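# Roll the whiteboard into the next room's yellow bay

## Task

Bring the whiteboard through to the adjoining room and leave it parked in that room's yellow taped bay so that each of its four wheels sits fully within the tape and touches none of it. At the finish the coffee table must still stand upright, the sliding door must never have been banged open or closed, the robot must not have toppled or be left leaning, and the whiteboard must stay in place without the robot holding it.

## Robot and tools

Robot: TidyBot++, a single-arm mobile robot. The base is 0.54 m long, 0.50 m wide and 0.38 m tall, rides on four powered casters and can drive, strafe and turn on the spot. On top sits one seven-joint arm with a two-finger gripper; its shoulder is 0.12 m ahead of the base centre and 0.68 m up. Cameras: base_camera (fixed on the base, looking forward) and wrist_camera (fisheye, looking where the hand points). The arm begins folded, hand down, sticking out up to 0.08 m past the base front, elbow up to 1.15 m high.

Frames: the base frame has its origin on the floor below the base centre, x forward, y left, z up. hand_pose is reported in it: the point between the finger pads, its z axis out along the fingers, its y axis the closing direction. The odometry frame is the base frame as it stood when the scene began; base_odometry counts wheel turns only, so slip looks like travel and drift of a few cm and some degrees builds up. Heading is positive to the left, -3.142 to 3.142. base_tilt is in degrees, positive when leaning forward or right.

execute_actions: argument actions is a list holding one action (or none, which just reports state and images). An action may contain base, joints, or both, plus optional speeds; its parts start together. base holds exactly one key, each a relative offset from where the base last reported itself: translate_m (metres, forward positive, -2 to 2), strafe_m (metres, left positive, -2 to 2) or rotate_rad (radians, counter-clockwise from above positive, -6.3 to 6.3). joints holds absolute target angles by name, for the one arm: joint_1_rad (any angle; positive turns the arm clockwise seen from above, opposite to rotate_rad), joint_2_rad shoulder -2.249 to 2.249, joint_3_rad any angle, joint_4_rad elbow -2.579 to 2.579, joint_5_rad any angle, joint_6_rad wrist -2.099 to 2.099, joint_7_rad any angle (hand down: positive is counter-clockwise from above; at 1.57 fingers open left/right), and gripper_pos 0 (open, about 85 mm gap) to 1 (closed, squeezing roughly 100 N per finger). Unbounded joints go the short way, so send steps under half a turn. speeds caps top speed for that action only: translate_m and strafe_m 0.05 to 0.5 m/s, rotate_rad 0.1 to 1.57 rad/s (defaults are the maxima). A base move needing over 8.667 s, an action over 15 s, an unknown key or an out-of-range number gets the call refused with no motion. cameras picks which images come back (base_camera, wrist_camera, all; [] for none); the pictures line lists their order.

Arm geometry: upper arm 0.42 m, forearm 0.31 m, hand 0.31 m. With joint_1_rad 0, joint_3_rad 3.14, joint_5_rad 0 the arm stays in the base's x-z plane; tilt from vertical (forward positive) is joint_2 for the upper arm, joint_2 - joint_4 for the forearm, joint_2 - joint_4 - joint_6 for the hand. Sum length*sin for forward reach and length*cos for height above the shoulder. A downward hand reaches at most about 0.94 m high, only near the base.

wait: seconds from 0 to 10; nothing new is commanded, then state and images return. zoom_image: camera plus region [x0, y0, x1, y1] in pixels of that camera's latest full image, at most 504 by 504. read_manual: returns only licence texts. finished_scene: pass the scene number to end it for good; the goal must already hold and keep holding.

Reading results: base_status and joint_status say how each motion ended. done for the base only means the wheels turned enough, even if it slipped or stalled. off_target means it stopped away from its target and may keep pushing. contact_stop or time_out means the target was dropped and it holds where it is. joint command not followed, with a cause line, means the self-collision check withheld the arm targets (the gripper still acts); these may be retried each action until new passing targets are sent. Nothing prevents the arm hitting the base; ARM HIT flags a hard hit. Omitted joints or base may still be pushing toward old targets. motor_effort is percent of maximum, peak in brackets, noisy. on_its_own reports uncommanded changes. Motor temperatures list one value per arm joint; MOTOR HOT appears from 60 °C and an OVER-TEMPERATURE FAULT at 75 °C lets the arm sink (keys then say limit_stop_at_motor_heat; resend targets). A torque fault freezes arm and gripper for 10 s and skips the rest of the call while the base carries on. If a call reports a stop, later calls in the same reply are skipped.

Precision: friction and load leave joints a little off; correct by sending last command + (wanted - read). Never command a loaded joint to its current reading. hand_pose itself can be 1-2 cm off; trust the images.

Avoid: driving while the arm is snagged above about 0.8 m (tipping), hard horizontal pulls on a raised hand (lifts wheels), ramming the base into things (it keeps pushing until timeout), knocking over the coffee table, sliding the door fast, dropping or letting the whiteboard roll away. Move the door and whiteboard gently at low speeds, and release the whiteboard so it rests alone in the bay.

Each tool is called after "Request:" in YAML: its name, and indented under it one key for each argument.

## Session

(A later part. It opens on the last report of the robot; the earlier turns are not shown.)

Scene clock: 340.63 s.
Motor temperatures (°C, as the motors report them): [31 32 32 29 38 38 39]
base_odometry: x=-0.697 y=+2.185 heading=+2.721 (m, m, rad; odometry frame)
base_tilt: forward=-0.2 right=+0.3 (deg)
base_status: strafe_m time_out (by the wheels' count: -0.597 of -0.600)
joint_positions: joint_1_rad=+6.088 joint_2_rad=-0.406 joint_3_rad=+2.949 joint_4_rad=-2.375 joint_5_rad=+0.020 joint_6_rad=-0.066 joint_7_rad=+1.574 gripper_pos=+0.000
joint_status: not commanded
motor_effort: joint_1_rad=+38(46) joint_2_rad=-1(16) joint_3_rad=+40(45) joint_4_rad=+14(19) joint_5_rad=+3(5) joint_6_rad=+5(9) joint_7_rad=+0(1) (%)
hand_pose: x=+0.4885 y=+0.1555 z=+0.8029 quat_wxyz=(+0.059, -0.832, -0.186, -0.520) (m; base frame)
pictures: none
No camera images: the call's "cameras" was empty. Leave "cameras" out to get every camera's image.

Request:
execute_actions:
  actions:
    - {"base":{"strafe_m":0.08},"joints":{"joint_1_rad":-0.2,"joint_3_rad":3.14}}
  cameras: []

Request:
execute_actions:
  actions:
    - {"base":{"translate_m":-0.12},"joints":{"joint_1_rad":0,"joint_2_rad":-0.385,"joint_4_rad":-2.52,"joint_6_rad":-0.5}}

Scene clock: 350.23 s.
Motor temperatures (°C, as the motors report them): [31 32 32 29 38 38 39]
base_odometry: x=-0.730 y=+2.112 heading=+2.721 (m, m, rad; odometry frame)
base_tilt: forward=-0.2 right=+0.3 (deg)
base_status: done
joint_positions: joint_1_rad=+6.096 joint_2_rad=-0.393 joint_3_rad=+3.149 joint_4_rad=-2.384 joint_5_rad=+0.020 joint_6_rad=-0.066 joint_7_rad=+1.574 gripper_pos=+0.000
joint_status: all done
motor_effort: joint_1_rad=+0(36) joint_2_rad=-6(7) joint_3_rad=+0(36) joint_4_rad=+17(18) joint_5_rad=+1(4) joint_6_rad=+7(7) joint_7_rad=+0(0) (%)
hand_pose: x=+0.5134 y=+0.0725 z=+0.7967 quat_wxyz=(+0.041, -0.852, -0.086, -0.514) (m; base frame)
pictures: none
No camera images: the call's "cameras" was empty. Leave "cameras" out to get every camera's image.

Scene clock: 351.67 s.
Motor temperatures (°C, as the motors report them): [31 32 32 29 38 38 39]
base_odometry: x=-0.620 y=+2.063 heading=+2.720 (m, m, rad; odometry frame)
base_tilt: forward=-0.2 right=+0.3 (deg)
base_status: done
joint_positions: joint_1_rad=+6.286 joint_2_rad=-0.390 joint_3_rad=+3.147 joint_4_rad=-2.524 joint_5_rad=+0.018 joint_6_rad=-0.480 joint_7_rad=+1.574 gripper_pos=+0.000
joint_status: all done
motor_effort: joint_1_rad=+0(23) joint_2_rad=-3(12) joint_3_rad=-1(19) joint_4_rad=+15(19) joint_5_rad=+1(5) joint_6_rad=+5(8) joint_7_rad=-1(2) (%)
hand_pose: x=+0.3815 y=-0.0030 z=+0.6341 quat_wxyz=(-0.006, -0.965, -0.004, -0.260) (m; base frame)
pictures: base_camera, wrist_camera
Images, in order (width x height): base_camera 644x364, wrist_camera 644x476.

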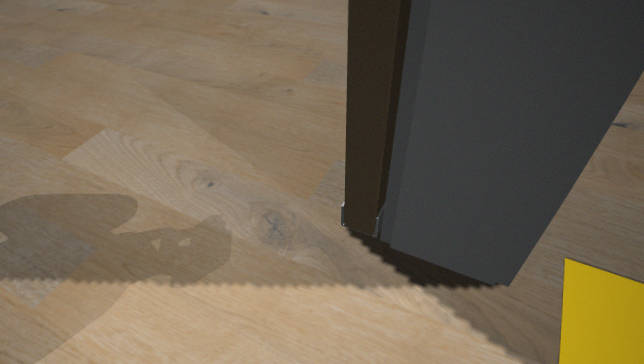

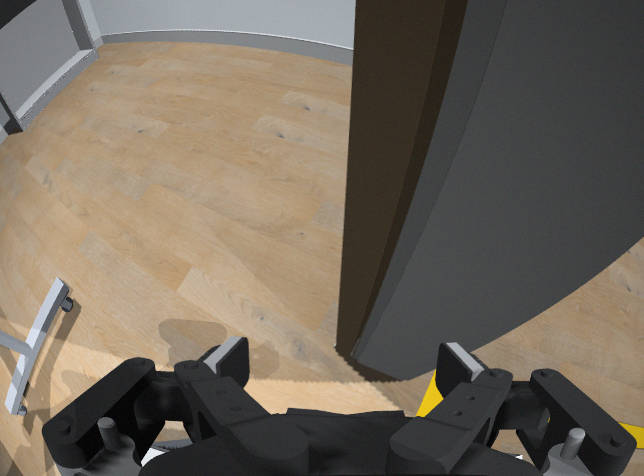

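Request:
execute_actions:
  actions:
    - {"base":{"translate_m":-0.2}}
  cameras: []

Request:
execute_actions:
  actions:
    - {"base":{"rotate_rad":1.2},"joints":{"joint_6_rad":-0.1}}

Scene clock: 362.13 s.
Motor temperatures (°C, as the motors report them): [31 32 32 29 38 38 39]
base_odometry: x=-0.456 y=+1.989 heading=+2.721 (m, m, rad; odometry frame)
base_tilt: forward=-0.2 right=+0.4 (deg)
base_status: translate_m time_out (by the wheels' count: -0.179 of -0.200)
joint_positions: joint_1_rad=+6.285 joint_2_rad=-0.390 joint_3_rad=+3.145 joint_4_rad=-2.524 joint_5_rad=+0.018 joint_6_rad=-0.482 joint_7_rad=+1.574 gripper_pos=+0.000
joint_status: not commanded
motor_effort: joint_1_rad=+0(1) joint_2_rad=-3(16) joint_3_rad=-1(6) joint_4_rad=+14(19) joint_5_rad=+1(2) joint_6_rad=+4(7) joint_7_rad=+0(0) (%)
hand_pose: x=+0.3813 y=-0.0025 z=+0.6341 quat_wxyz=(-0.006, -0.966, -0.005, -0.260) (m; base frame)
pictures: none
No camera images: the call's "cameras" was empty. Leave "cameras" out to get every camera's image.

not run: a stop came earlier in this reply.

Hit the other jamb behind.

Request:
execute_actions:
  actions:
    - {"base":{"translate_m":0.1},"speeds":{"translate_m":0.15}}

Scene clock: 369.20 s.
Motor temperatures (°C, as the motors report them): [31 32 32 29 38 38 39]
base_odometry: x=-0.548 y=+2.030 heading=+2.721 (m, m, rad; odometry frame)
base_tilt: forward=-0.2 right=+0.4 (deg)
base_status: done
joint_positions: joint_1_rad=+6.285 joint_2_rad=-0.390 joint_3_rad=+3.145 joint_4_rad=-2.524 joint_5_rad=+0.018 joint_6_rad=-0.482 joint_7_rad=+1.574 gripper_pos=+0.000
joint_status: not commanded
motor_effort: joint_1_rad=+0(0) joint_2_rad=-4(5) joint_3_rad=-1(0) joint_4_rad=+14(15) joint_5_rad=+1(0) joint_6_rad=+4(5) joint_7_rad=+0(1) (%)
hand_pose: x=+0.3813 y=-0.0025 z=+0.6340 quat_wxyz=(-0.006, -0.966, -0.005, -0.260) (m; base frame)
pictures: base_camera, wrist_camera
Images, in order (width x height): base_camera 644x364, wrist_camera 644x476.

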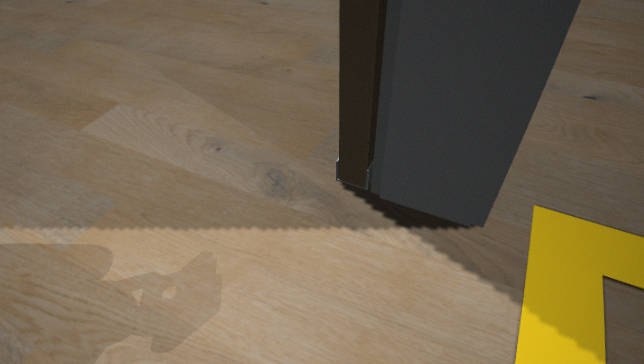

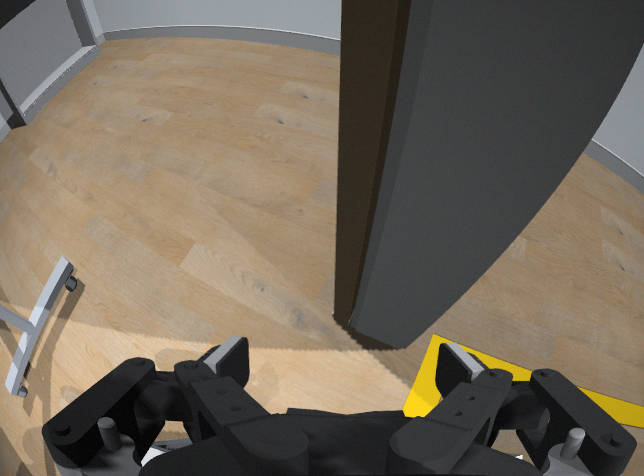

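Request:
execute_actions:
  actions:
    - {"base":{"translate_m":0.08},"speeds":{"translate_m":0.15}}
  cameras: []

Request:
execute_actions:
  actions:
    - {"base":{"rotate_rad":1.2},"speeds":{"rotate_rad":0.5}}
  cameras: []

Request:
execute_actions:
  actions:
    - {"joints":{"joint_6_rad":0.2}}

Scene clock: 381.30 s.
Motor temperatures (°C, as the motors report them): [31 32 32 29 38 38 39]
base_odometry: x=-0.621 y=+2.063 heading=+2.720 (m, m, rad; odometry frame)
base_tilt: forward=-0.2 right=+0.3 (deg)
base_status: done
joint_positions: joint_1_rad=+6.285 joint_2_rad=-0.390 joint_3_rad=+3.145 joint_4_rad=-2.524 joint_5_rad=+0.018 joint_6_rad=-0.482 joint_7_rad=+1.574 gripper_pos=+0.000
joint_status: not commanded
motor_effort: joint_1_rad=+0(1) joint_2_rad=-3(5) joint_3_rad=-1(0) joint_4_rad=+14(15) joint_5_rad=+1(1) joint_6_rad=+4(5) joint_7_rad=-1(1) (%)
hand_pose: x=+0.3813 y=-0.0025 z=+0.6340 quat_wxyz=(-0.006, -0.966, -0.005, -0.260) (m; base frame)
pictures: none
No camera images: the call's "cameras" was empty. Leave "cameras" out to get every camera's image.

Scene clock: 384.30 s.
Motor temperatures (°C, as the motors report them): [31 32 32 29 38 38 39]
base_odometry: x=-0.621 y=+2.063 heading=-2.364 (m, m, rad; odometry frame)
base_tilt: forward=-0.2 right=+0.3 (deg)
base_status: done
joint_positions: joint_1_rad=+6.285 joint_2_rad=-0.390 joint_3_rad=+3.145 joint_4_rad=-2.524 joint_5_rad=+0.018 joint_6_rad=-0.482 joint_7_rad=+1.574 gripper_pos=+0.000
joint_status: not commanded
motor_effort: joint_1_rad=+0(1) joint_2_rad=-3(4) joint_3_rad=+0(0) joint_4_rad=+14(15) joint_5_rad=+1(0) joint_6_rad=+4(4) joint_7_rad=+0(0) (%)
hand_pose: x=+0.3813 y=-0.0025 z=+0.6340 quat_wxyz=(-0.006, -0.966, -0.005, -0.260) (m; base frame)
pictures: none
No camera images: the call's "cameras" was empty. Leave "cameras" out to get every camera's image.

Scene clock: 385.37 s.
Motor temperatures (°C, as the motors report them): [31 32 32 29 38 38 39]
base_odometry: x=-0.621 y=+2.063 heading=-2.364 (m, m, rad; odometry frame)
base_tilt: forward=-0.2 right=+0.3 (deg)
base_status: not commanded
joint_positions: joint_1_rad=+6.285 joint_2_rad=-0.390 joint_3_rad=+3.145 joint_4_rad=-2.520 joint_5_rad=+0.018 joint_6_rad=+0.183 joint_7_rad=+1.574 gripper_pos=+0.000
joint_status: all done
motor_effort: joint_1_rad=+0(0) joint_2_rad=-5(5) joint_3_rad=+0(1) joint_4_rad=+17(17) joint_5_rad=+0(1) joint_6_rad=+8(7) joint_7_rad=+0(0) (%)
hand_pose: x=+0.5151 y=+0.0001 z=+0.7897 quat_wxyz=(-0.005, -0.827, -0.007, -0.562) (m; base frame)
pictures: base_camera, wrist_camera
Images, in order (width x height): base_camera 644x364, wrist_camera 644x476.

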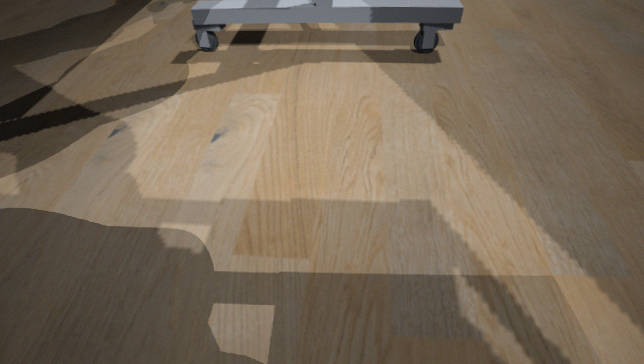

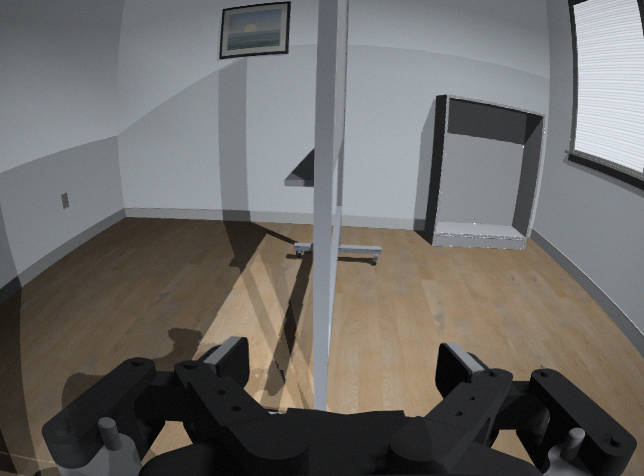

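Request:
execute_actions:
  actions:
    - {"base":{"translate_m":0.2},"joints":{"joint_1_rad":-0.03,"joint_2_rad":-0.2,"joint_4_rad":-2.07,"joint_6_rad":0.33},"speeds":{"translate_m":0.15}}

Scene clock: 400.63 s.
Motor temperatures (°C, as the motors report them): [31 32 32 29 38 38 39]
base_odometry: x=-0.763 y=+1.922 heading=-2.363 (m, m, rad; odometry frame)
base_tilt: forward=-0.2 right=+0.3 (deg)
base_status: done
joint_positions: joint_1_rad=+6.267 joint_2_rad=-0.209 joint_3_rad=+3.145 joint_4_rad=-2.082 joint_5_rad=+0.018 joint_6_rad=+0.294 joint_7_rad=+1.574 gripper_pos=+0.000
joint_status: all done
motor_effort: joint_1_rad=-1(0) joint_2_rad=-13(16) joint_3_rad=-1(0) joint_4_rad=+18(20) joint_5_rad=+1(1) joint_6_rad=+9(8) joint_7_rad=-1(0) (%)
hand_pose: x=+0.6431 y=+0.0097 z=+0.9971 quat_wxyz=(+0.000, -0.710, -0.013, -0.704) (m; base frame)
pictures: base_camera, wrist_camera
Images, in order (width x height): base_camera 644x364, wrist_camera 644x476.

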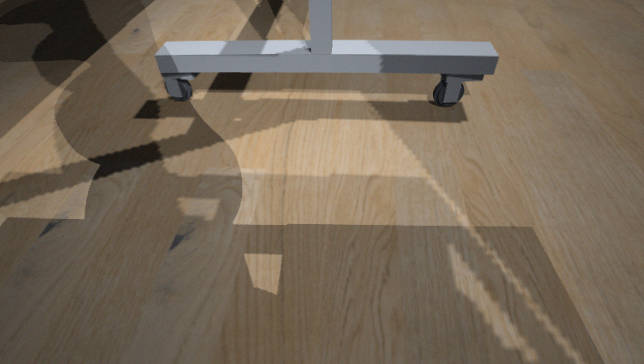

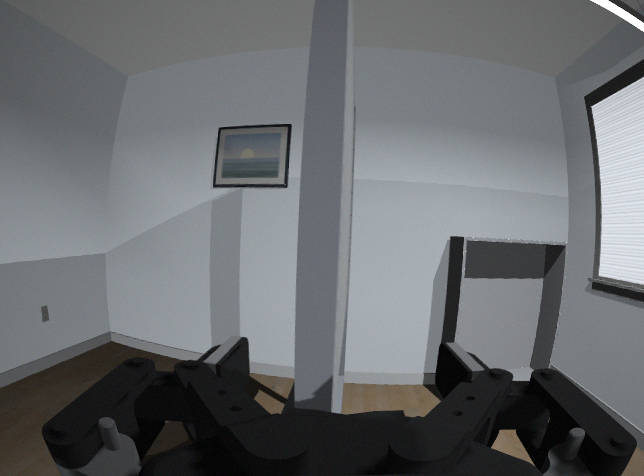

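Request:
execute_actions:
  actions:
    - {"base":{"translate_m":0.08},"speeds":{"translate_m":0.1}}
  cameras: []

Request:
execute_actions:
  actions:
    - {"joints":{"gripper_pos":1.0}}

Scene clock: 409.63 s.
Motor temperatures (°C, as the motors report them): [31 32 32 29 38 38 39]
base_odometry: x=-0.820 y=+1.866 heading=-2.362 (m, m, rad; odometry frame)
base_tilt: forward=-0.2 right=+0.4 (deg)
base_status: done
joint_positions: joint_1_rad=+6.266 joint_2_rad=-0.205 joint_3_rad=+3.145 joint_4_rad=-2.082 joint_5_rad=+0.018 joint_6_rad=+0.294 joint_7_rad=+1.574 gripper_pos=+0.000
joint_status: not commanded
motor_effort: joint_1_rad=+0(1) joint_2_rad=-13(17) joint_3_rad=+0(0) joint_4_rad=+18(19) joint_5_rad=+0(1) joint_6_rad=+8(9) joint_7_rad=+0(1) (%)
hand_pose: x=+0.6445 y=+0.0101 z=+0.9952 quat_wxyz=(+0.000, -0.711, -0.014, -0.703) (m; base frame)
pictures: none
No camera images: the call's "cameras" was empty. Leave "cameras" out to get every camera's image.

Scene clock: 410.73 s.
Motor temperatures (°C, as the motors report them): [31 32 32 29 38 38 39]
base_odometry: x=-0.820 y=+1.866 heading=-2.362 (m, m, rad; odometry frame)
base_tilt: forward=-0.2 right=+0.3 (deg)
base_status: not commanded
joint_positions: joint_1_rad=+6.266 joint_2_rad=-0.205 joint_3_rad=+3.145 joint_4_rad=-2.082 joint_5_rad=+0.018 joint_6_rad=+0.294 joint_7_rad=+1.574 gripper_pos=+0.999
joint_status: all done
motor_effort: joint_1_rad=+0(0) joint_2_rad=-13(14) joint_3_rad=+0(0) joint_4_rad=+18(18) joint_5_rad=+1(0) joint_6_rad=+8(8) joint_7_rad=+0(1) (%)
hand_pose: x=+0.6445 y=+0.0101 z=+0.9952 quat_wxyz=(+0.000, -0.711, -0.014, -0.703) (m; base frame)
pictures: base_camera, wrist_camera
Images, in order (width x height): base_camera 644x364, wrist_camera 644x476.

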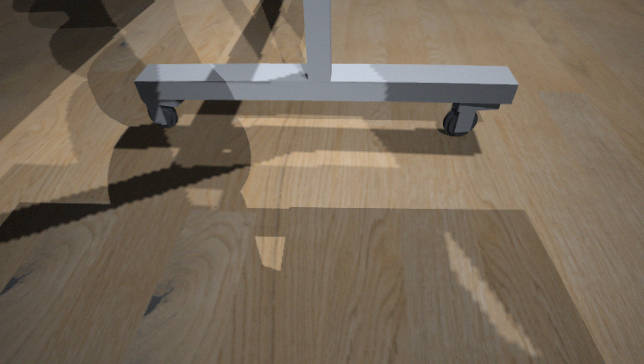

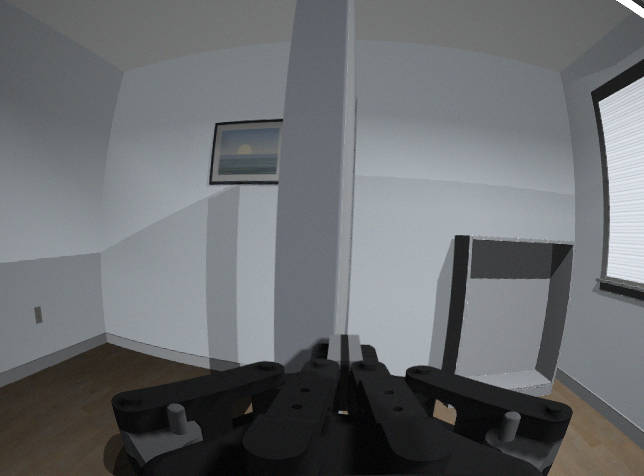

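Request:
execute_actions:
  actions:
    - {"joints":{"gripper_pos":0.0}}
  cameras: []

Request:
execute_actions:
  actions:
    - {"base":{"translate_m":0.1},"speeds":{"translate_m":0.1}}

Request:
execute_actions:
  actions:
    - {"joints":{"gripper_pos":1.0}}

Scene clock: 420.03 s.
Motor temperatures (°C, as the motors report them): [31 32 32 29 38 38 39]
base_odometry: x=-0.820 y=+1.866 heading=-2.362 (m, m, rad; odometry frame)
base_tilt: forward=-0.2 right=+0.3 (deg)
base_status: not commanded
joint_positions: joint_1_rad=+6.266 joint_2_rad=-0.205 joint_3_rad=+3.145 joint_4_rad=-2.082 joint_5_rad=+0.018 joint_6_rad=+0.294 joint_7_rad=+1.574 gripper_pos=+0.000
joint_status: all done
motor_effort: joint_1_rad=+0(0) joint_2_rad=-14(14) joint_3_rad=-1(1) joint_4_rad=+18(19) joint_5_rad=+0(0) joint_6_rad=+8(8) joint_7_rad=-1(1) (%)
hand_pose: x=+0.6445 y=+0.0101 z=+0.9952 quat_wxyz=(+0.000, -0.711, -0.014, -0.703) (m; base frame)
pictures: none
No camera images: the call's "cameras" was empty. Leave "cameras" out to get every camera's image.

Scene clock: 421.60 s.
Motor temperatures (°C, as the motors report them): [31 32 32 29 38 38 39]
base_odometry: x=-0.891 y=+1.795 heading=-2.361 (m, m, rad; odometry frame)
base_tilt: forward=-0.2 right=+0.3 (deg)
base_status: done
joint_positions: joint_1_rad=+6.252 joint_2_rad=-0.206 joint_3_rad=+3.137 joint_4_rad=-2.079 joint_5_rad=+0.018 joint_6_rad=+0.294 joint_7_rad=+1.574 gripper_pos=+0.000
joint_status: not commanded
motor_effort: joint_1_rad=+1(3) joint_2_rad=-12(15) joint_3_rad=+0(2) joint_4_rad=+19(26) joint_5_rad=+0(1) joint_6_rad=+8(11) joint_7_rad=-1(1) (%)
hand_pose: x=+0.6439 y=+0.0218 z=+0.9978 quat_wxyz=(+0.007, -0.709, -0.022, -0.704) (m; base frame)
pictures: base_camera, wrist_camera
Images, in order (width x height): base_camera 644x364, wrist_camera 644x476.

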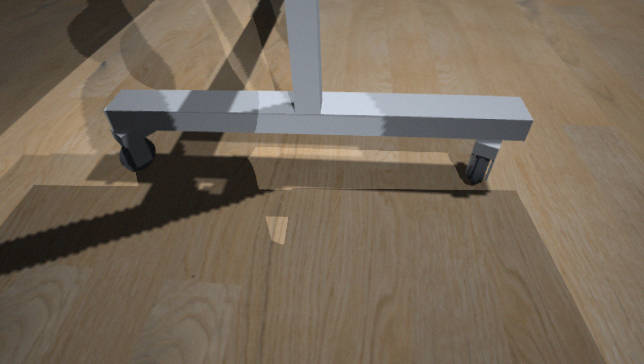

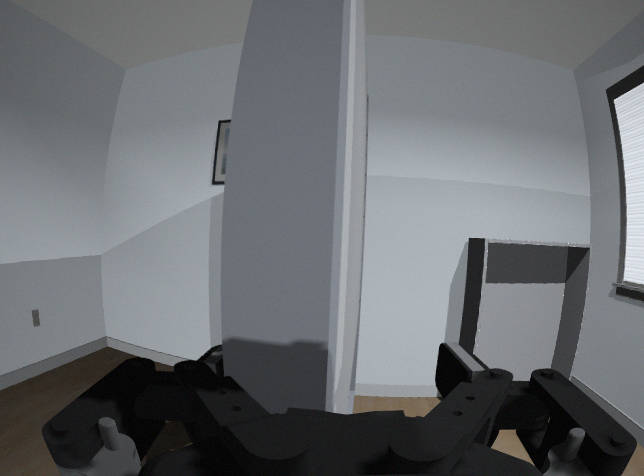

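Scene clock: 422.70 s.
Motor temperatures (°C, as the motors report them): [31 32 32 29 38 38 39]
base_odometry: x=-0.891 y=+1.796 heading=-2.361 (m, m, rad; odometry frame)
base_tilt: forward=-0.2 right=+0.4 (deg)
base_status: not commanded
joint_positions: joint_1_rad=+6.237 joint_2_rad=-0.209 joint_3_rad=+3.122 joint_4_rad=-2.081 joint_5_rad=+0.015 joint_6_rad=+0.294 joint_7_rad=+1.573 gripper_pos=+0.632
joint_status: gripper_pos off_target (ended at +0.632, target +1.000)
motor_effort: joint_1_rad=+3(5) joint_2_rad=-12(12) joint_3_rad=+2(5) joint_4_rad=+20(22) joint_5_rad=+2(6) joint_6_rad=+8(10) joint_7_rad=+2(5) (%)
hand_pose: x=+0.6417 y=+0.0381 z=+0.9980 quat_wxyz=(+0.017, -0.709, -0.032, -0.704) (m; base frame)
pictures: base_camera, wrist_camera
Images, in order (width x height): base_camera 644x364, wrist_camera 644x476.

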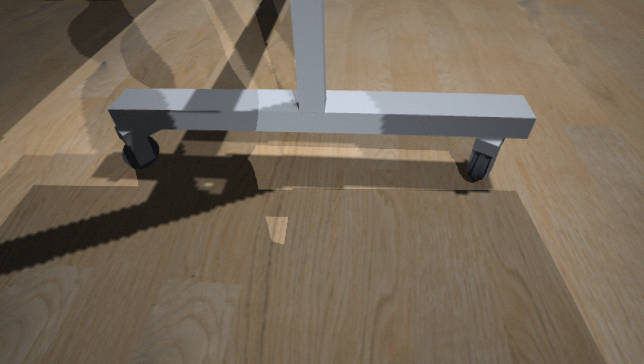

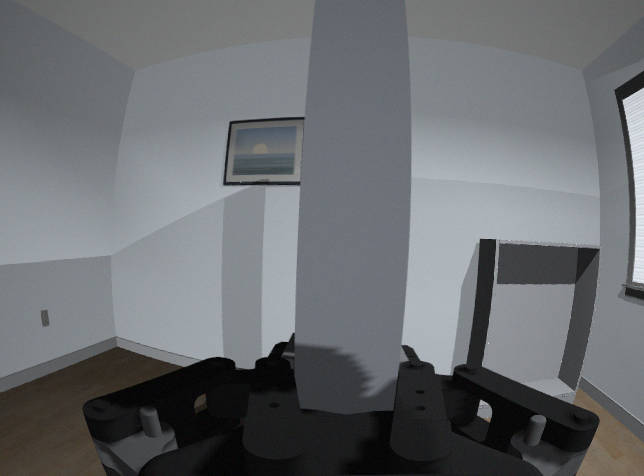

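Request:
execute_actions:
  actions:
    - {"base":{"translate_m":-0.7},"speeds":{"translate_m":0.15}}

Scene clock: 439.70 s.
Motor temperatures (°C, as the motors report them): [31 32 32 29 38 38 39]
base_odometry: x=-0.394 y=+2.289 heading=-2.360 (m, m, rad; odometry frame)
base_tilt: forward=-0.2 right=+0.3 (deg)
base_status: done
joint_positions: joint_1_rad=+6.246 joint_2_rad=-0.185 joint_3_rad=+3.134 joint_4_rad=-2.067 joint_5_rad=+0.016 joint_6_rad=+0.307 joint_7_rad=+1.573 gripper_pos=+0.638
joint_status: not commanded
motor_effort: joint_1_rad=+1(4) joint_2_rad=-16(24) joint_3_rad=+0(3) joint_4_rad=+20(20) joint_5_rad=-1(2) joint_6_rad=+10(10) joint_7_rad=-2(2) (%)
hand_pose: x=+0.6514 y=+0.0273 z=+0.9979 quat_wxyz=(+0.011, -0.708, -0.024, -0.706) (m; base frame)
pictures: base_camera, wrist_camera
Images, in order (width x height): base_camera 644x364, wrist_camera 644x476.

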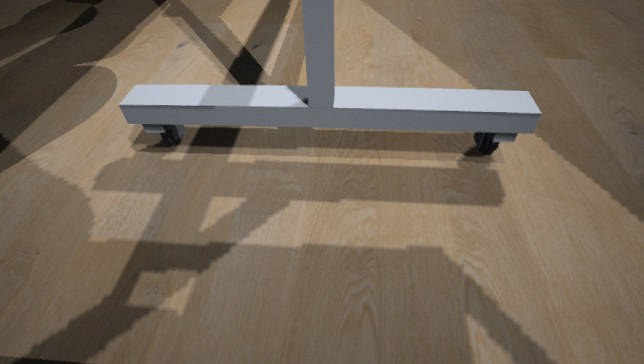

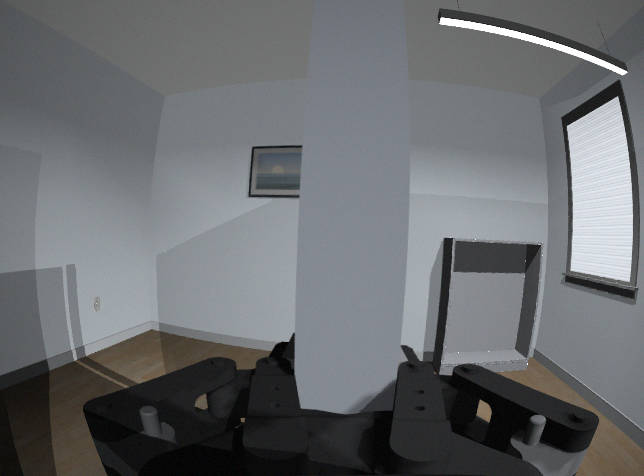

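Request:
execute_actions:
  actions:
    - {"base":{"translate_m":-0.4},"speeds":{"translate_m":0.15}}

Scene clock: 456.30 s.
Motor temperatures (°C, as the motors report them): [31 32 32 29 38 38 39]
base_odometry: x=-0.111 y=+2.571 heading=-2.359 (m, m, rad; odometry frame)
base_tilt: forward=-0.2 right=+0.3 (deg)
base_status: done
joint_positions: joint_1_rad=+6.249 joint_2_rad=-0.184 joint_3_rad=+3.136 joint_4_rad=-2.067 joint_5_rad=+0.016 joint_6_rad=+0.310 joint_7_rad=+1.573 gripper_pos=+0.638
joint_status: not commanded
motor_effort: joint_1_rad=+0(2) joint_2_rad=-16(28) joint_3_rad=-1(3) joint_4_rad=+20(20) joint_5_rad=-1(1) joint_6_rad=+10(10) joint_7_rad=-2(2) (%)
hand_pose: x=+0.6520 y=+0.0243 z=+0.9980 quat_wxyz=(+0.009, -0.708, -0.022, -0.706) (m; base frame)
pictures: base_camera, wrist_camera
Images, in order (width x height): base_camera 644x364, wrist_camera 644x476.

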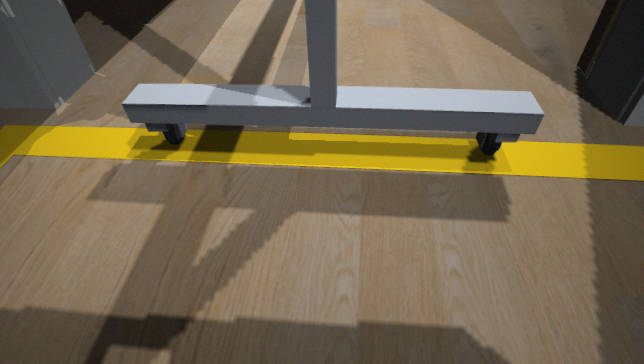

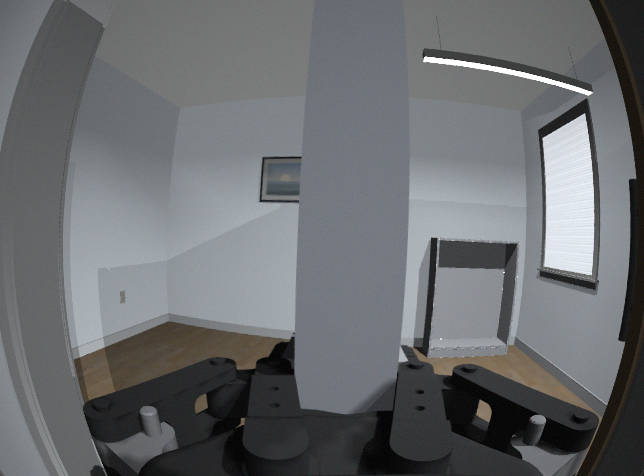

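Request:
execute_actions:
  actions:
    - {"base":{"translate_m":-0.95},"speeds":{"translate_m":0.15}}

Scene clock: 483.93 s.
Motor temperatures (°C, as the motors report them): [31 32 32 29 38 38 39]
base_odometry: x=+0.522 y=+3.202 heading=-2.359 (m, m, rad; odometry frame)
base_tilt: forward=-0.2 right=+0.3 (deg)
base_status: translate_m time_out (by the wheels' count: -0.893 of -0.950)
joint_positions: joint_1_rad=+6.250 joint_2_rad=-0.194 joint_3_rad=+3.137 joint_4_rad=-2.076 joint_5_rad=+0.016 joint_6_rad=+0.310 joint_7_rad=+1.573 gripper_pos=+0.642
joint_status: not commanded
motor_effort: joint_1_rad=-1(10) joint_2_rad=-18(28) joint_3_rad=-1(11) joint_4_rad=+17(27) joint_5_rad=+1(3) joint_6_rad=+9(13) joint_7_rad=+1(2) (%)
hand_pose: x=+0.6477 y=+0.0230 z=+0.9980 quat_wxyz=(+0.009, -0.707, -0.021, -0.707) (m; base frame)
pictures: base_camera, wrist_camera
Images, in order (width x height): base_camera 644x364, wrist_camera 644x476.

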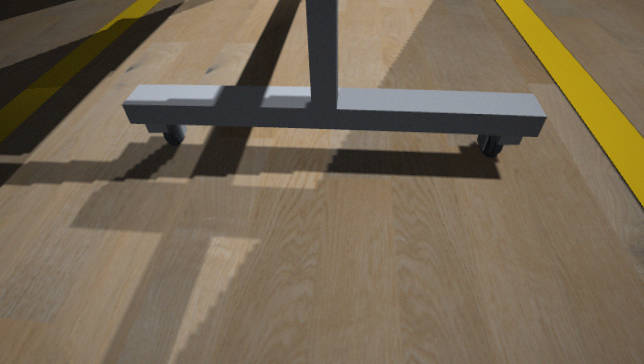

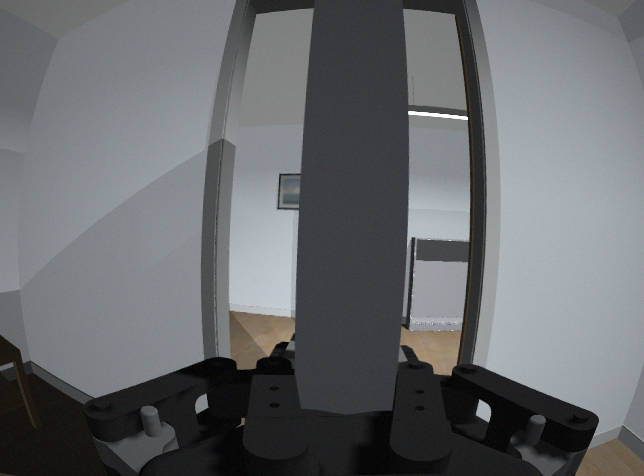

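Request:
execute_actions:
  actions:
    - {"base":{"translate_m":0.03},"joints":{"gripper_pos":0.0},"speeds":{"translate_m":0.05}}
  cameras: []

Request:
execute_actions:
  actions:
    - {"joints":{"joint_2_rad":-0.5,"joint_4_rad":-2.5,"joint_6_rad":-0.1}}
  cameras: []

Request:
execute_actions:
  actions:
    - {"joints":{"joint_1_rad":2.0}}
  cameras: ["wrist_camera"]

Scene clock: 495.93 s.
Motor temperatures (°C, as the motors report them): [31 32 32 29 38 38 39]
base_odometry: x=+0.501 y=+3.180 heading=-2.359 (m, m, rad; odometry frame)
base_tilt: forward=-0.2 right=+0.3 (deg)
base_status: done
joint_positions: joint_1_rad=+6.250 joint_2_rad=-0.213 joint_3_rad=+3.137 joint_4_rad=-2.080 joint_5_rad=+0.016 joint_6_rad=+0.310 joint_7_rad=+1.573 gripper_pos=+0.000
joint_status: all done
motor_effort: joint_1_rad=+0(0) joint_2_rad=-11(20) joint_3_rad=-1(1) joint_4_rad=+20(25) joint_5_rad=+1(2) joint_6_rad=+9(12) joint_7_rad=+0(1) (%)
hand_pose: x=+0.6416 y=+0.0228 z=+1.0055 quat_wxyz=(+0.009, -0.702, -0.021, -0.712) (m; base frame)
pictures: none
No camera images: the call's "cameras" was empty. Leave "cameras" out to get every camera's image.

Scene clock: 497.53 s.
Motor temperatures (°C, as the motors report them): [31 32 32 29 38 38 39]
base_odometry: x=+0.501 y=+3.180 heading=-2.359 (m, m, rad; odometry frame)
base_tilt: forward=-0.2 right=+0.4 (deg)
base_status: not commanded
joint_positions: joint_1_rad=+6.250 joint_2_rad=-0.485 joint_3_rad=+3.137 joint_4_rad=-2.490 joint_5_rad=+0.016 joint_6_rad=-0.066 joint_7_rad=+1.573 gripper_pos=+0.000
joint_status: all done
motor_effort: joint_1_rad=-1(1) joint_2_rad=-3(13) joint_3_rad=+0(1) joint_4_rad=+17(20) joint_5_rad=+1(1) joint_6_rad=+7(9) joint_7_rad=+0(0) (%)
hand_pose: x=+0.4810 y=+0.0147 z=+0.7725 quat_wxyz=(+0.004, -0.860, -0.024, -0.510) (m; base frame)
pictures: none
No camera images: the call's "cameras" was empty. Leave "cameras" out to get every camera's image.

Scene clock: 500.67 s.
Motor temperatures (°C, as the motors report them): [31 32 32 29 38 38 39]
base_odometry: x=+0.501 y=+3.180 heading=-2.359 (m, m, rad; odometry frame)
base_tilt: forward=-0.2 right=+0.4 (deg)
base_status: not commanded
joint_positions: joint_1_rad=+8.273 joint_2_rad=-0.485 joint_3_rad=+3.137 joint_4_rad=-2.490 joint_5_rad=+0.016 joint_6_rad=-0.066 joint_7_rad=+1.573 gripper_pos=+0.000
joint_status: all done
motor_effort: joint_1_rad=-1(1) joint_2_rad=-3(4) joint_3_rad=+0(0) joint_4_rad=+17(17) joint_5_rad=+1(1) joint_6_rad=+8(7) joint_7_rad=+0(0) (%)
hand_pose: x=-0.0258 y=-0.3321 z=+0.7725 quat_wxyz=(-0.430, -0.477, +0.716, -0.274) (m; base frame)
pictures: wrist_camera
Images, in order (width x height): wrist_camera 644x476.

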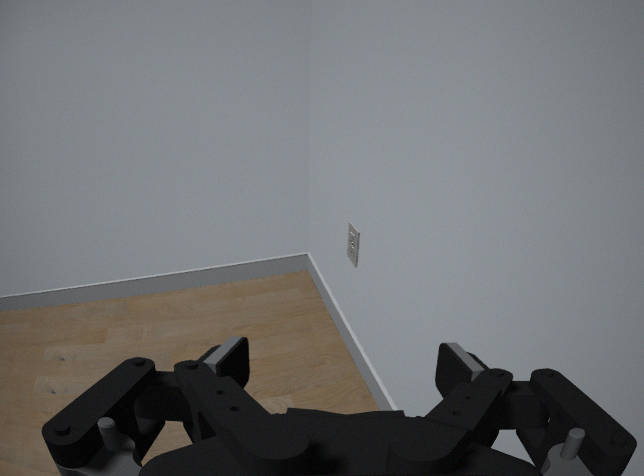

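Request:
execute_actions:
  actions:
    - {"base":{"strafe_m":-0.75},"joints":{"joint_1_rad":-1.0,"joint_6_rad":-0.4}}

Scene clock: 514.93 s.
Motor temperatures (°C, as the motors report them): [31 32 32 29 38 38 39]
base_odometry: x=-0.028 y=+3.713 heading=-2.359 (m, m, rad; odometry frame)
base_tilt: forward=-0.2 right=+0.3 (deg)
base_status: done
joint_positions: joint_1_rad=+5.294 joint_2_rad=-0.489 joint_3_rad=+3.137 joint_4_rad=-2.490 joint_5_rad=+0.016 joint_6_rad=-0.361 joint_7_rad=+1.573 gripper_pos=+0.000
joint_status: all done
motor_effort: joint_1_rad=+0(2) joint_2_rad=-2(4) joint_3_rad=-1(0) joint_4_rad=+16(18) joint_5_rad=+0(1) joint_6_rad=+6(8) joint_7_rad=+0(0) (%)
hand_pose: x=+0.2867 y=+0.2570 z=+0.7007 quat_wxyz=(+0.175, -0.810, -0.447, -0.337) (m; base frame)
pictures: base_camera, wrist_camera
Images, in order (width x height): base_camera 644x364, wrist_camera 644x476.

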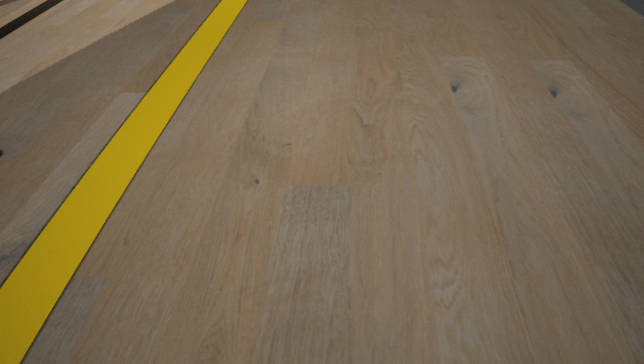

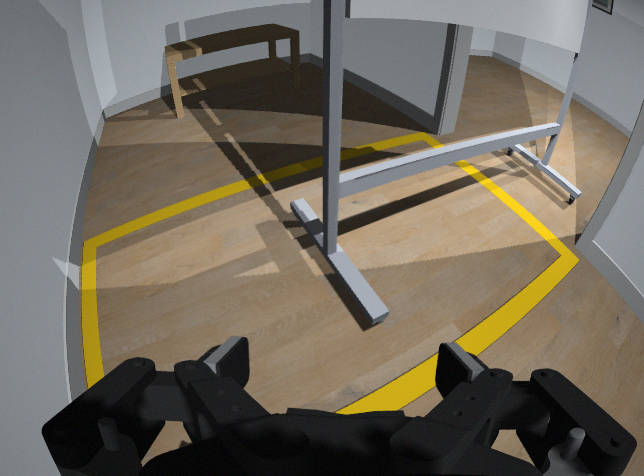

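Request:
execute_actions:
  actions:
    - {"base":{"translate_m":0.84},"joints":{"joint_1_rad":0.0}}
  cameras: []

Request:
execute_actions:
  actions:
    - {"base":{"strafe_m":-0.25},"joints":{"joint_1_rad":-1.92}}
  cameras: []

Request:
execute_actions:
  actions:
    - {"joints":{"joint_2_rad":1.3,"joint_4_rad":-1.17,"joint_6_rad":0.9}}

Scene clock: 537.80 s.
Motor temperatures (°C, as the motors report them): [31 32 32 29 38 38 39]
base_odometry: x=-0.624 y=+3.121 heading=-2.359 (m, m, rad; odometry frame)
base_tilt: forward=-0.2 right=+0.3 (deg)
base_status: done
joint_positions: joint_1_rad=+6.273 joint_2_rad=-0.489 joint_3_rad=+3.137 joint_4_rad=-2.490 joint_5_rad=+0.016 joint_6_rad=-0.363 joint_7_rad=+1.573 gripper_pos=+0.000
joint_status: all done
motor_effort: joint_1_rad=+0(1) joint_2_rad=-2(3) joint_3_rad=-1(0) joint_4_rad=+16(17) joint_5_rad=+1(1) joint_6_rad=+6(6) joint_7_rad=+0(0) (%)
hand_pose: x=+0.4255 y=+0.0042 z=+0.7004 quat_wxyz=(-0.004, -0.925, -0.014, -0.379) (m; base frame)
pictures: none
No camera images: the call's "cameras" was empty. Leave "cameras" out to get every camera's image.

Scene clock: 540.87 s.
Motor temperatures (°C, as the motors report them): [31 32 32 29 38 38 39]
base_odometry: x=-0.801 y=+3.298 heading=-2.359 (m, m, rad; odometry frame)
base_tilt: forward=-0.2 right=+0.3 (deg)
base_status: done
joint_positions: joint_1_rad=+4.374 joint_2_rad=-0.489 joint_3_rad=+3.138 joint_4_rad=-2.490 joint_5_rad=+0.016 joint_6_rad=-0.363 joint_7_rad=+1.573 gripper_pos=+0.000
joint_status: all done
motor_effort: joint_1_rad=+0(0) joint_2_rad=-2(3) joint_3_rad=-1(1) joint_4_rad=+16(16) joint_5_rad=+1(1) joint_6_rad=+6(6) joint_7_rad=-1(0) (%)
hand_pose: x=+0.0166 y=+0.2889 z=+0.7004 quat_wxyz=(+0.306, -0.528, -0.760, -0.224) (m; base frame)
pictures: none
No camera images: the call's "cameras" was empty. Leave "cameras" out to get every camera's image.

Scene clock: 543.83 s.
Motor temperatures (°C, as the motors report them): [31 32 32 29 38 38 39]
base_odometry: x=-0.801 y=+3.298 heading=-2.359 (m, m, rad; odometry frame)
base_tilt: forward=-0.2 right=+0.3 (deg)
base_status: not commanded
joint_positions: joint_1_rad=+4.374 joint_2_rad=+1.291 joint_3_rad=+3.138 joint_4_rad=-1.186 joint_5_rad=+0.016 joint_6_rad=+0.861 joint_7_rad=+1.573 gripper_pos=+0.000
joint_status: all done
motor_effort: joint_1_rad=+0(0) joint_2_rad=-49(51) joint_3_rad=-1(2) joint_4_rad=+13(18) joint_5_rad=+0(0) joint_6_rad=+8(9) joint_7_rad=-1(1) (%)
hand_pose: x=-0.1892 y=+0.8554 z=+0.5365 quat_wxyz=(+0.565, -0.411, -0.594, -0.398) (m; base frame)
pictures: base_camera, wrist_camera
Images, in order (width x height): base_camera 644x364, wrist_camera 644x476.

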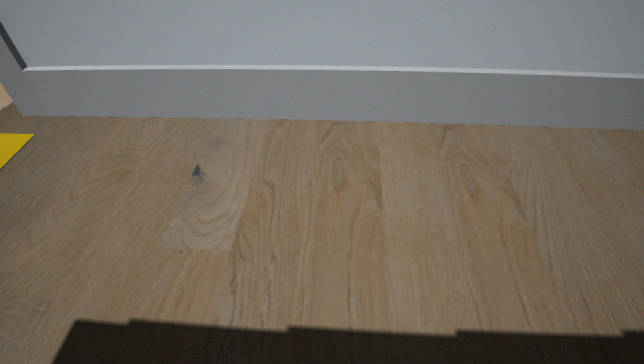

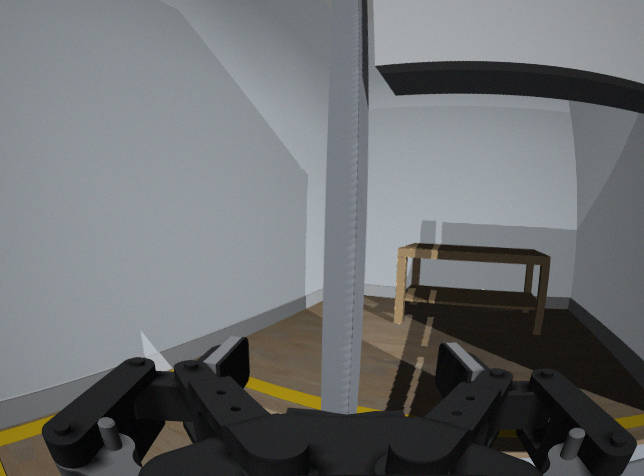

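Request:
execute_actions:
  actions:
    - {"base":{"strafe_m":0.17},"speeds":{"strafe_m":0.1}}

Scene clock: 558.90 s.
Motor temperatures (°C, as the motors report them): [31 33 31 29 38 38 39]
base_odometry: x=-0.681 y=+3.177 heading=-2.360 (m, m, rad; odometry frame)
base_tilt: forward=-0.2 right=+0.3 (deg)
base_status: done
joint_positions: joint_1_rad=+4.370 joint_2_rad=+1.292 joint_3_rad=+3.138 joint_4_rad=-1.181 joint_5_rad=+0.016 joint_6_rad=+0.865 joint_7_rad=+1.573 gripper_pos=+0.000
joint_status: not commanded
motor_effort: joint_1_rad=+0(4) joint_2_rad=-49(52) joint_3_rad=-2(3) joint_4_rad=+13(19) joint_5_rad=+1(2) joint_6_rad=+8(9) joint_7_rad=+0(0) (%)
hand_pose: x=-0.1926 y=+0.8554 z=+0.5394 quat_wxyz=(+0.568, -0.409, -0.593, -0.398) (m; base frame)
pictures: base_camera, wrist_camera
Images, in order (width x height): base_camera 644x364, wrist_camera 644x476.

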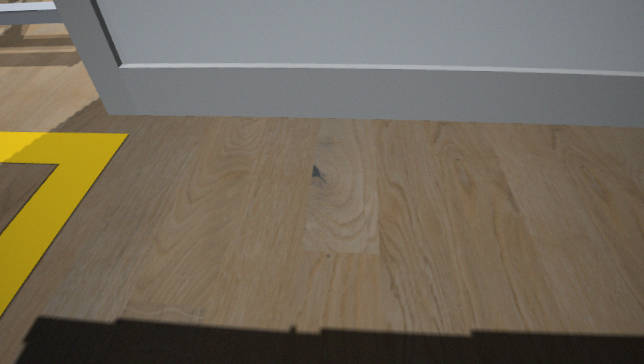

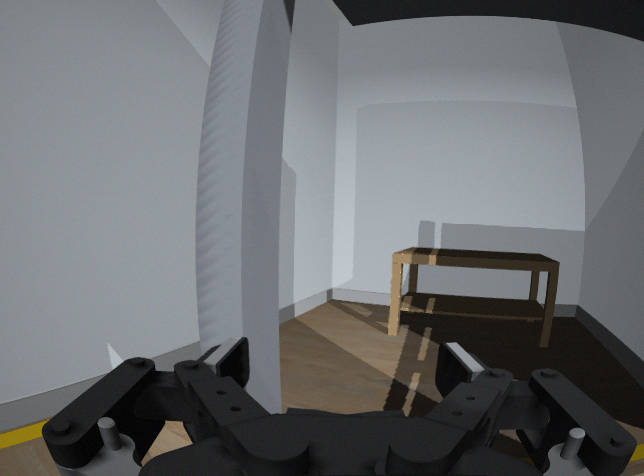

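Request:
execute_actions:
  actions:
    - {"base":{"translate_m":0.07},"speeds":{"translate_m":0.1}}
  cameras: []

Request:
execute_actions:
  actions:
    - {"base":{"strafe_m":0.08},"joints":{"gripper_pos":1.0},"speeds":{"strafe_m":0.1}}

Request:
execute_actions:
  actions:
    - {"base":{"translate_m":-0.4},"speeds":{"translate_m":0.1}}

Scene clock: 572.77 s.
Motor temperatures (°C, as the motors report them): [31 33 31 29 38 38 39]
base_odometry: x=-0.730 y=+3.128 heading=-2.360 (m, m, rad; odometry frame)
base_tilt: forward=-0.2 right=+0.3 (deg)
base_status: done
joint_positions: joint_1_rad=+4.367 joint_2_rad=+1.292 joint_3_rad=+3.138 joint_4_rad=-1.181 joint_5_rad=+0.016 joint_6_rad=+0.865 joint_7_rad=+1.573 gripper_pos=+0.000
joint_status: not commanded
motor_effort: joint_1_rad=+0(3) joint_2_rad=-49(50) joint_3_rad=-2(2) joint_4_rad=+13(14) joint_5_rad=+1(0) joint_6_rad=+8(8) joint_7_rad=+0(1) (%)
hand_pose: x=-0.1952 y=+0.8545 z=+0.5394 quat_wxyz=(+0.569, -0.408, -0.594, -0.398) (m; base frame)
pictures: none
No camera images: the call's "cameras" was empty. Leave "cameras" out to get every camera's image.

Scene clock: 574.13 s.
Motor temperatures (°C, as the motors report them): [31 33 31 29 38 38 39]
base_odometry: x=-0.674 y=+3.070 heading=-2.360 (m, m, rad; odometry frame)
base_tilt: forward=-0.2 right=+0.3 (deg)
base_status: done
joint_positions: joint_1_rad=+4.367 joint_2_rad=+1.292 joint_3_rad=+3.138 joint_4_rad=-1.180 joint_5_rad=+0.016 joint_6_rad=+0.865 joint_7_rad=+1.573 gripper_pos=+0.999
joint_status: all done
motor_effort: joint_1_rad=+0(2) joint_2_rad=-49(51) joint_3_rad=-2(2) joint_4_rad=+13(15) joint_5_rad=+0(0) joint_6_rad=+8(9) joint_7_rad=-1(1) (%)
hand_pose: x=-0.1957 y=+0.8545 z=+0.5395 quat_wxyz=(+0.569, -0.407, -0.594, -0.398) (m; base frame)
pictures: base_camera, wrist_camera
Images, in order (width x height): base_camera 644x364, wrist_camera 644x476.

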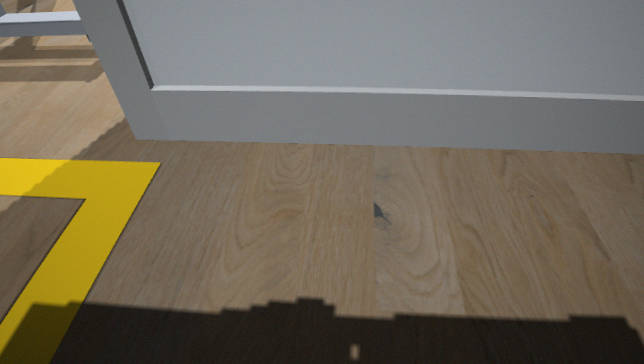

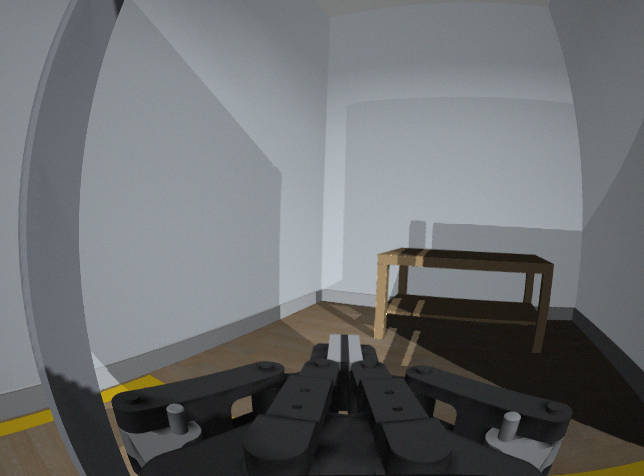

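Scene clock: 578.87 s.
Motor temperatures (°C, as the motors report them): [31 34 31 29 38 38 39]
base_odometry: x=-0.390 y=+3.352 heading=-2.361 (m, m, rad; odometry frame)
base_tilt: forward=-0.2 right=+0.3 (deg)
base_status: done
joint_positions: joint_1_rad=+4.424 joint_2_rad=+1.293 joint_3_rad=+3.169 joint_4_rad=-1.174 joint_5_rad=-0.003 joint_6_rad=+0.866 joint_7_rad=+1.573 gripper_pos=+0.999
joint_status: not commanded
motor_effort: joint_1_rad=-10(24) joint_2_rad=-51(52) joint_3_rad=-5(11) joint_4_rad=+14(17) joint_5_rad=+3(10) joint_6_rad=+9(10) joint_7_rad=-1(0) (%)
hand_pose: x=-0.1310 y=+0.8772 z=+0.5415 quat_wxyz=(+0.550, -0.425, -0.579, -0.427) (m; base frame)
pictures: base_camera, wrist_camera
Images, in order (width x height): base_camera 644x364, wrist_camera 644x476.

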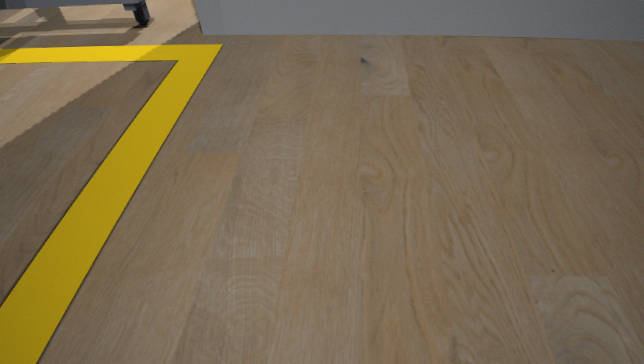

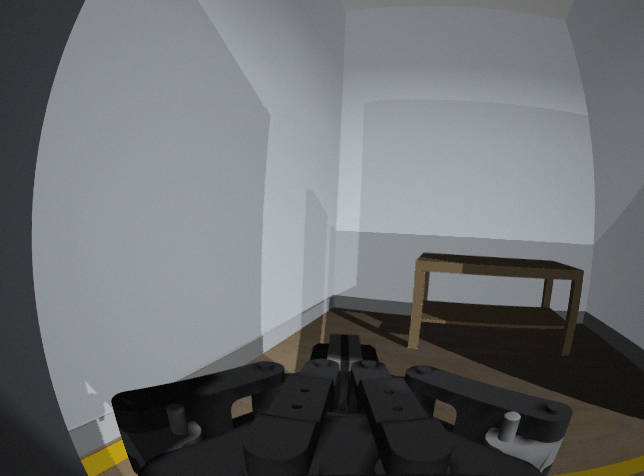

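Request:
execute_actions:
  actions:
    - {"base":{"translate_m":-0.38},"speeds":{"translate_m":0.1}}

Scene clock: 600.17 s.
Motor temperatures (°C, as the motors report them): [31 34 31 29 38 39 39]
base_odometry: x=-0.119 y=+3.619 heading=-2.361 (m, m, rad; odometry frame)
base_tilt: forward=-0.2 right=+0.3 (deg)
base_status: done
joint_positions: joint_1_rad=+4.426 joint_2_rad=+1.293 joint_3_rad=+3.172 joint_4_rad=-1.175 joint_5_rad=-0.003 joint_6_rad=+0.867 joint_7_rad=+1.573 gripper_pos=+0.999
joint_status: not commanded
motor_effort: joint_1_rad=-10(22) joint_2_rad=-50(51) joint_3_rad=-5(9) joint_4_rad=+14(16) joint_5_rad=+4(7) joint_6_rad=+9(9) joint_7_rad=-1(0) (%)
hand_pose: x=-0.1279 y=+0.8780 z=+0.5416 quat_wxyz=(+0.549, -0.425, -0.579, -0.428) (m; base frame)
pictures: base_camera, wrist_camera
Images, in order (width x height): base_camera 644x364, wrist_camera 644x476.

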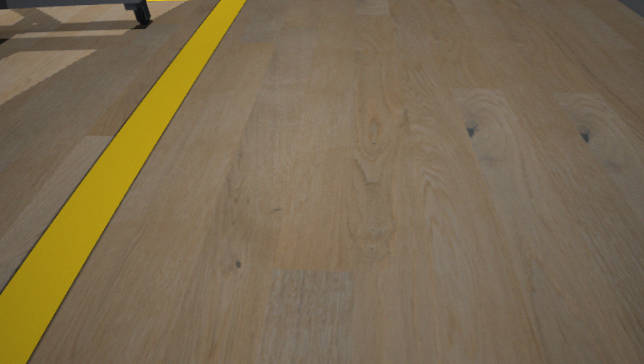

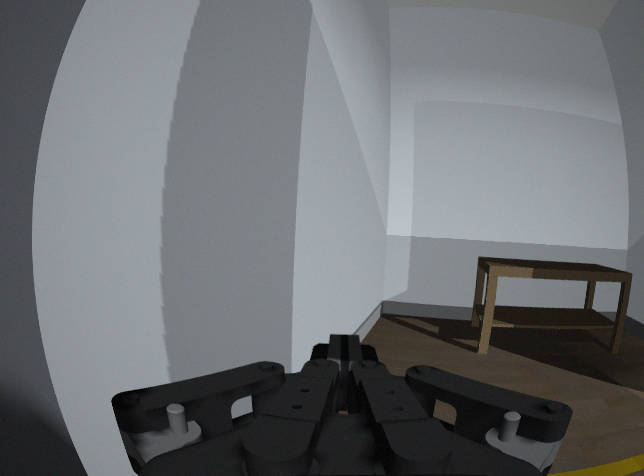

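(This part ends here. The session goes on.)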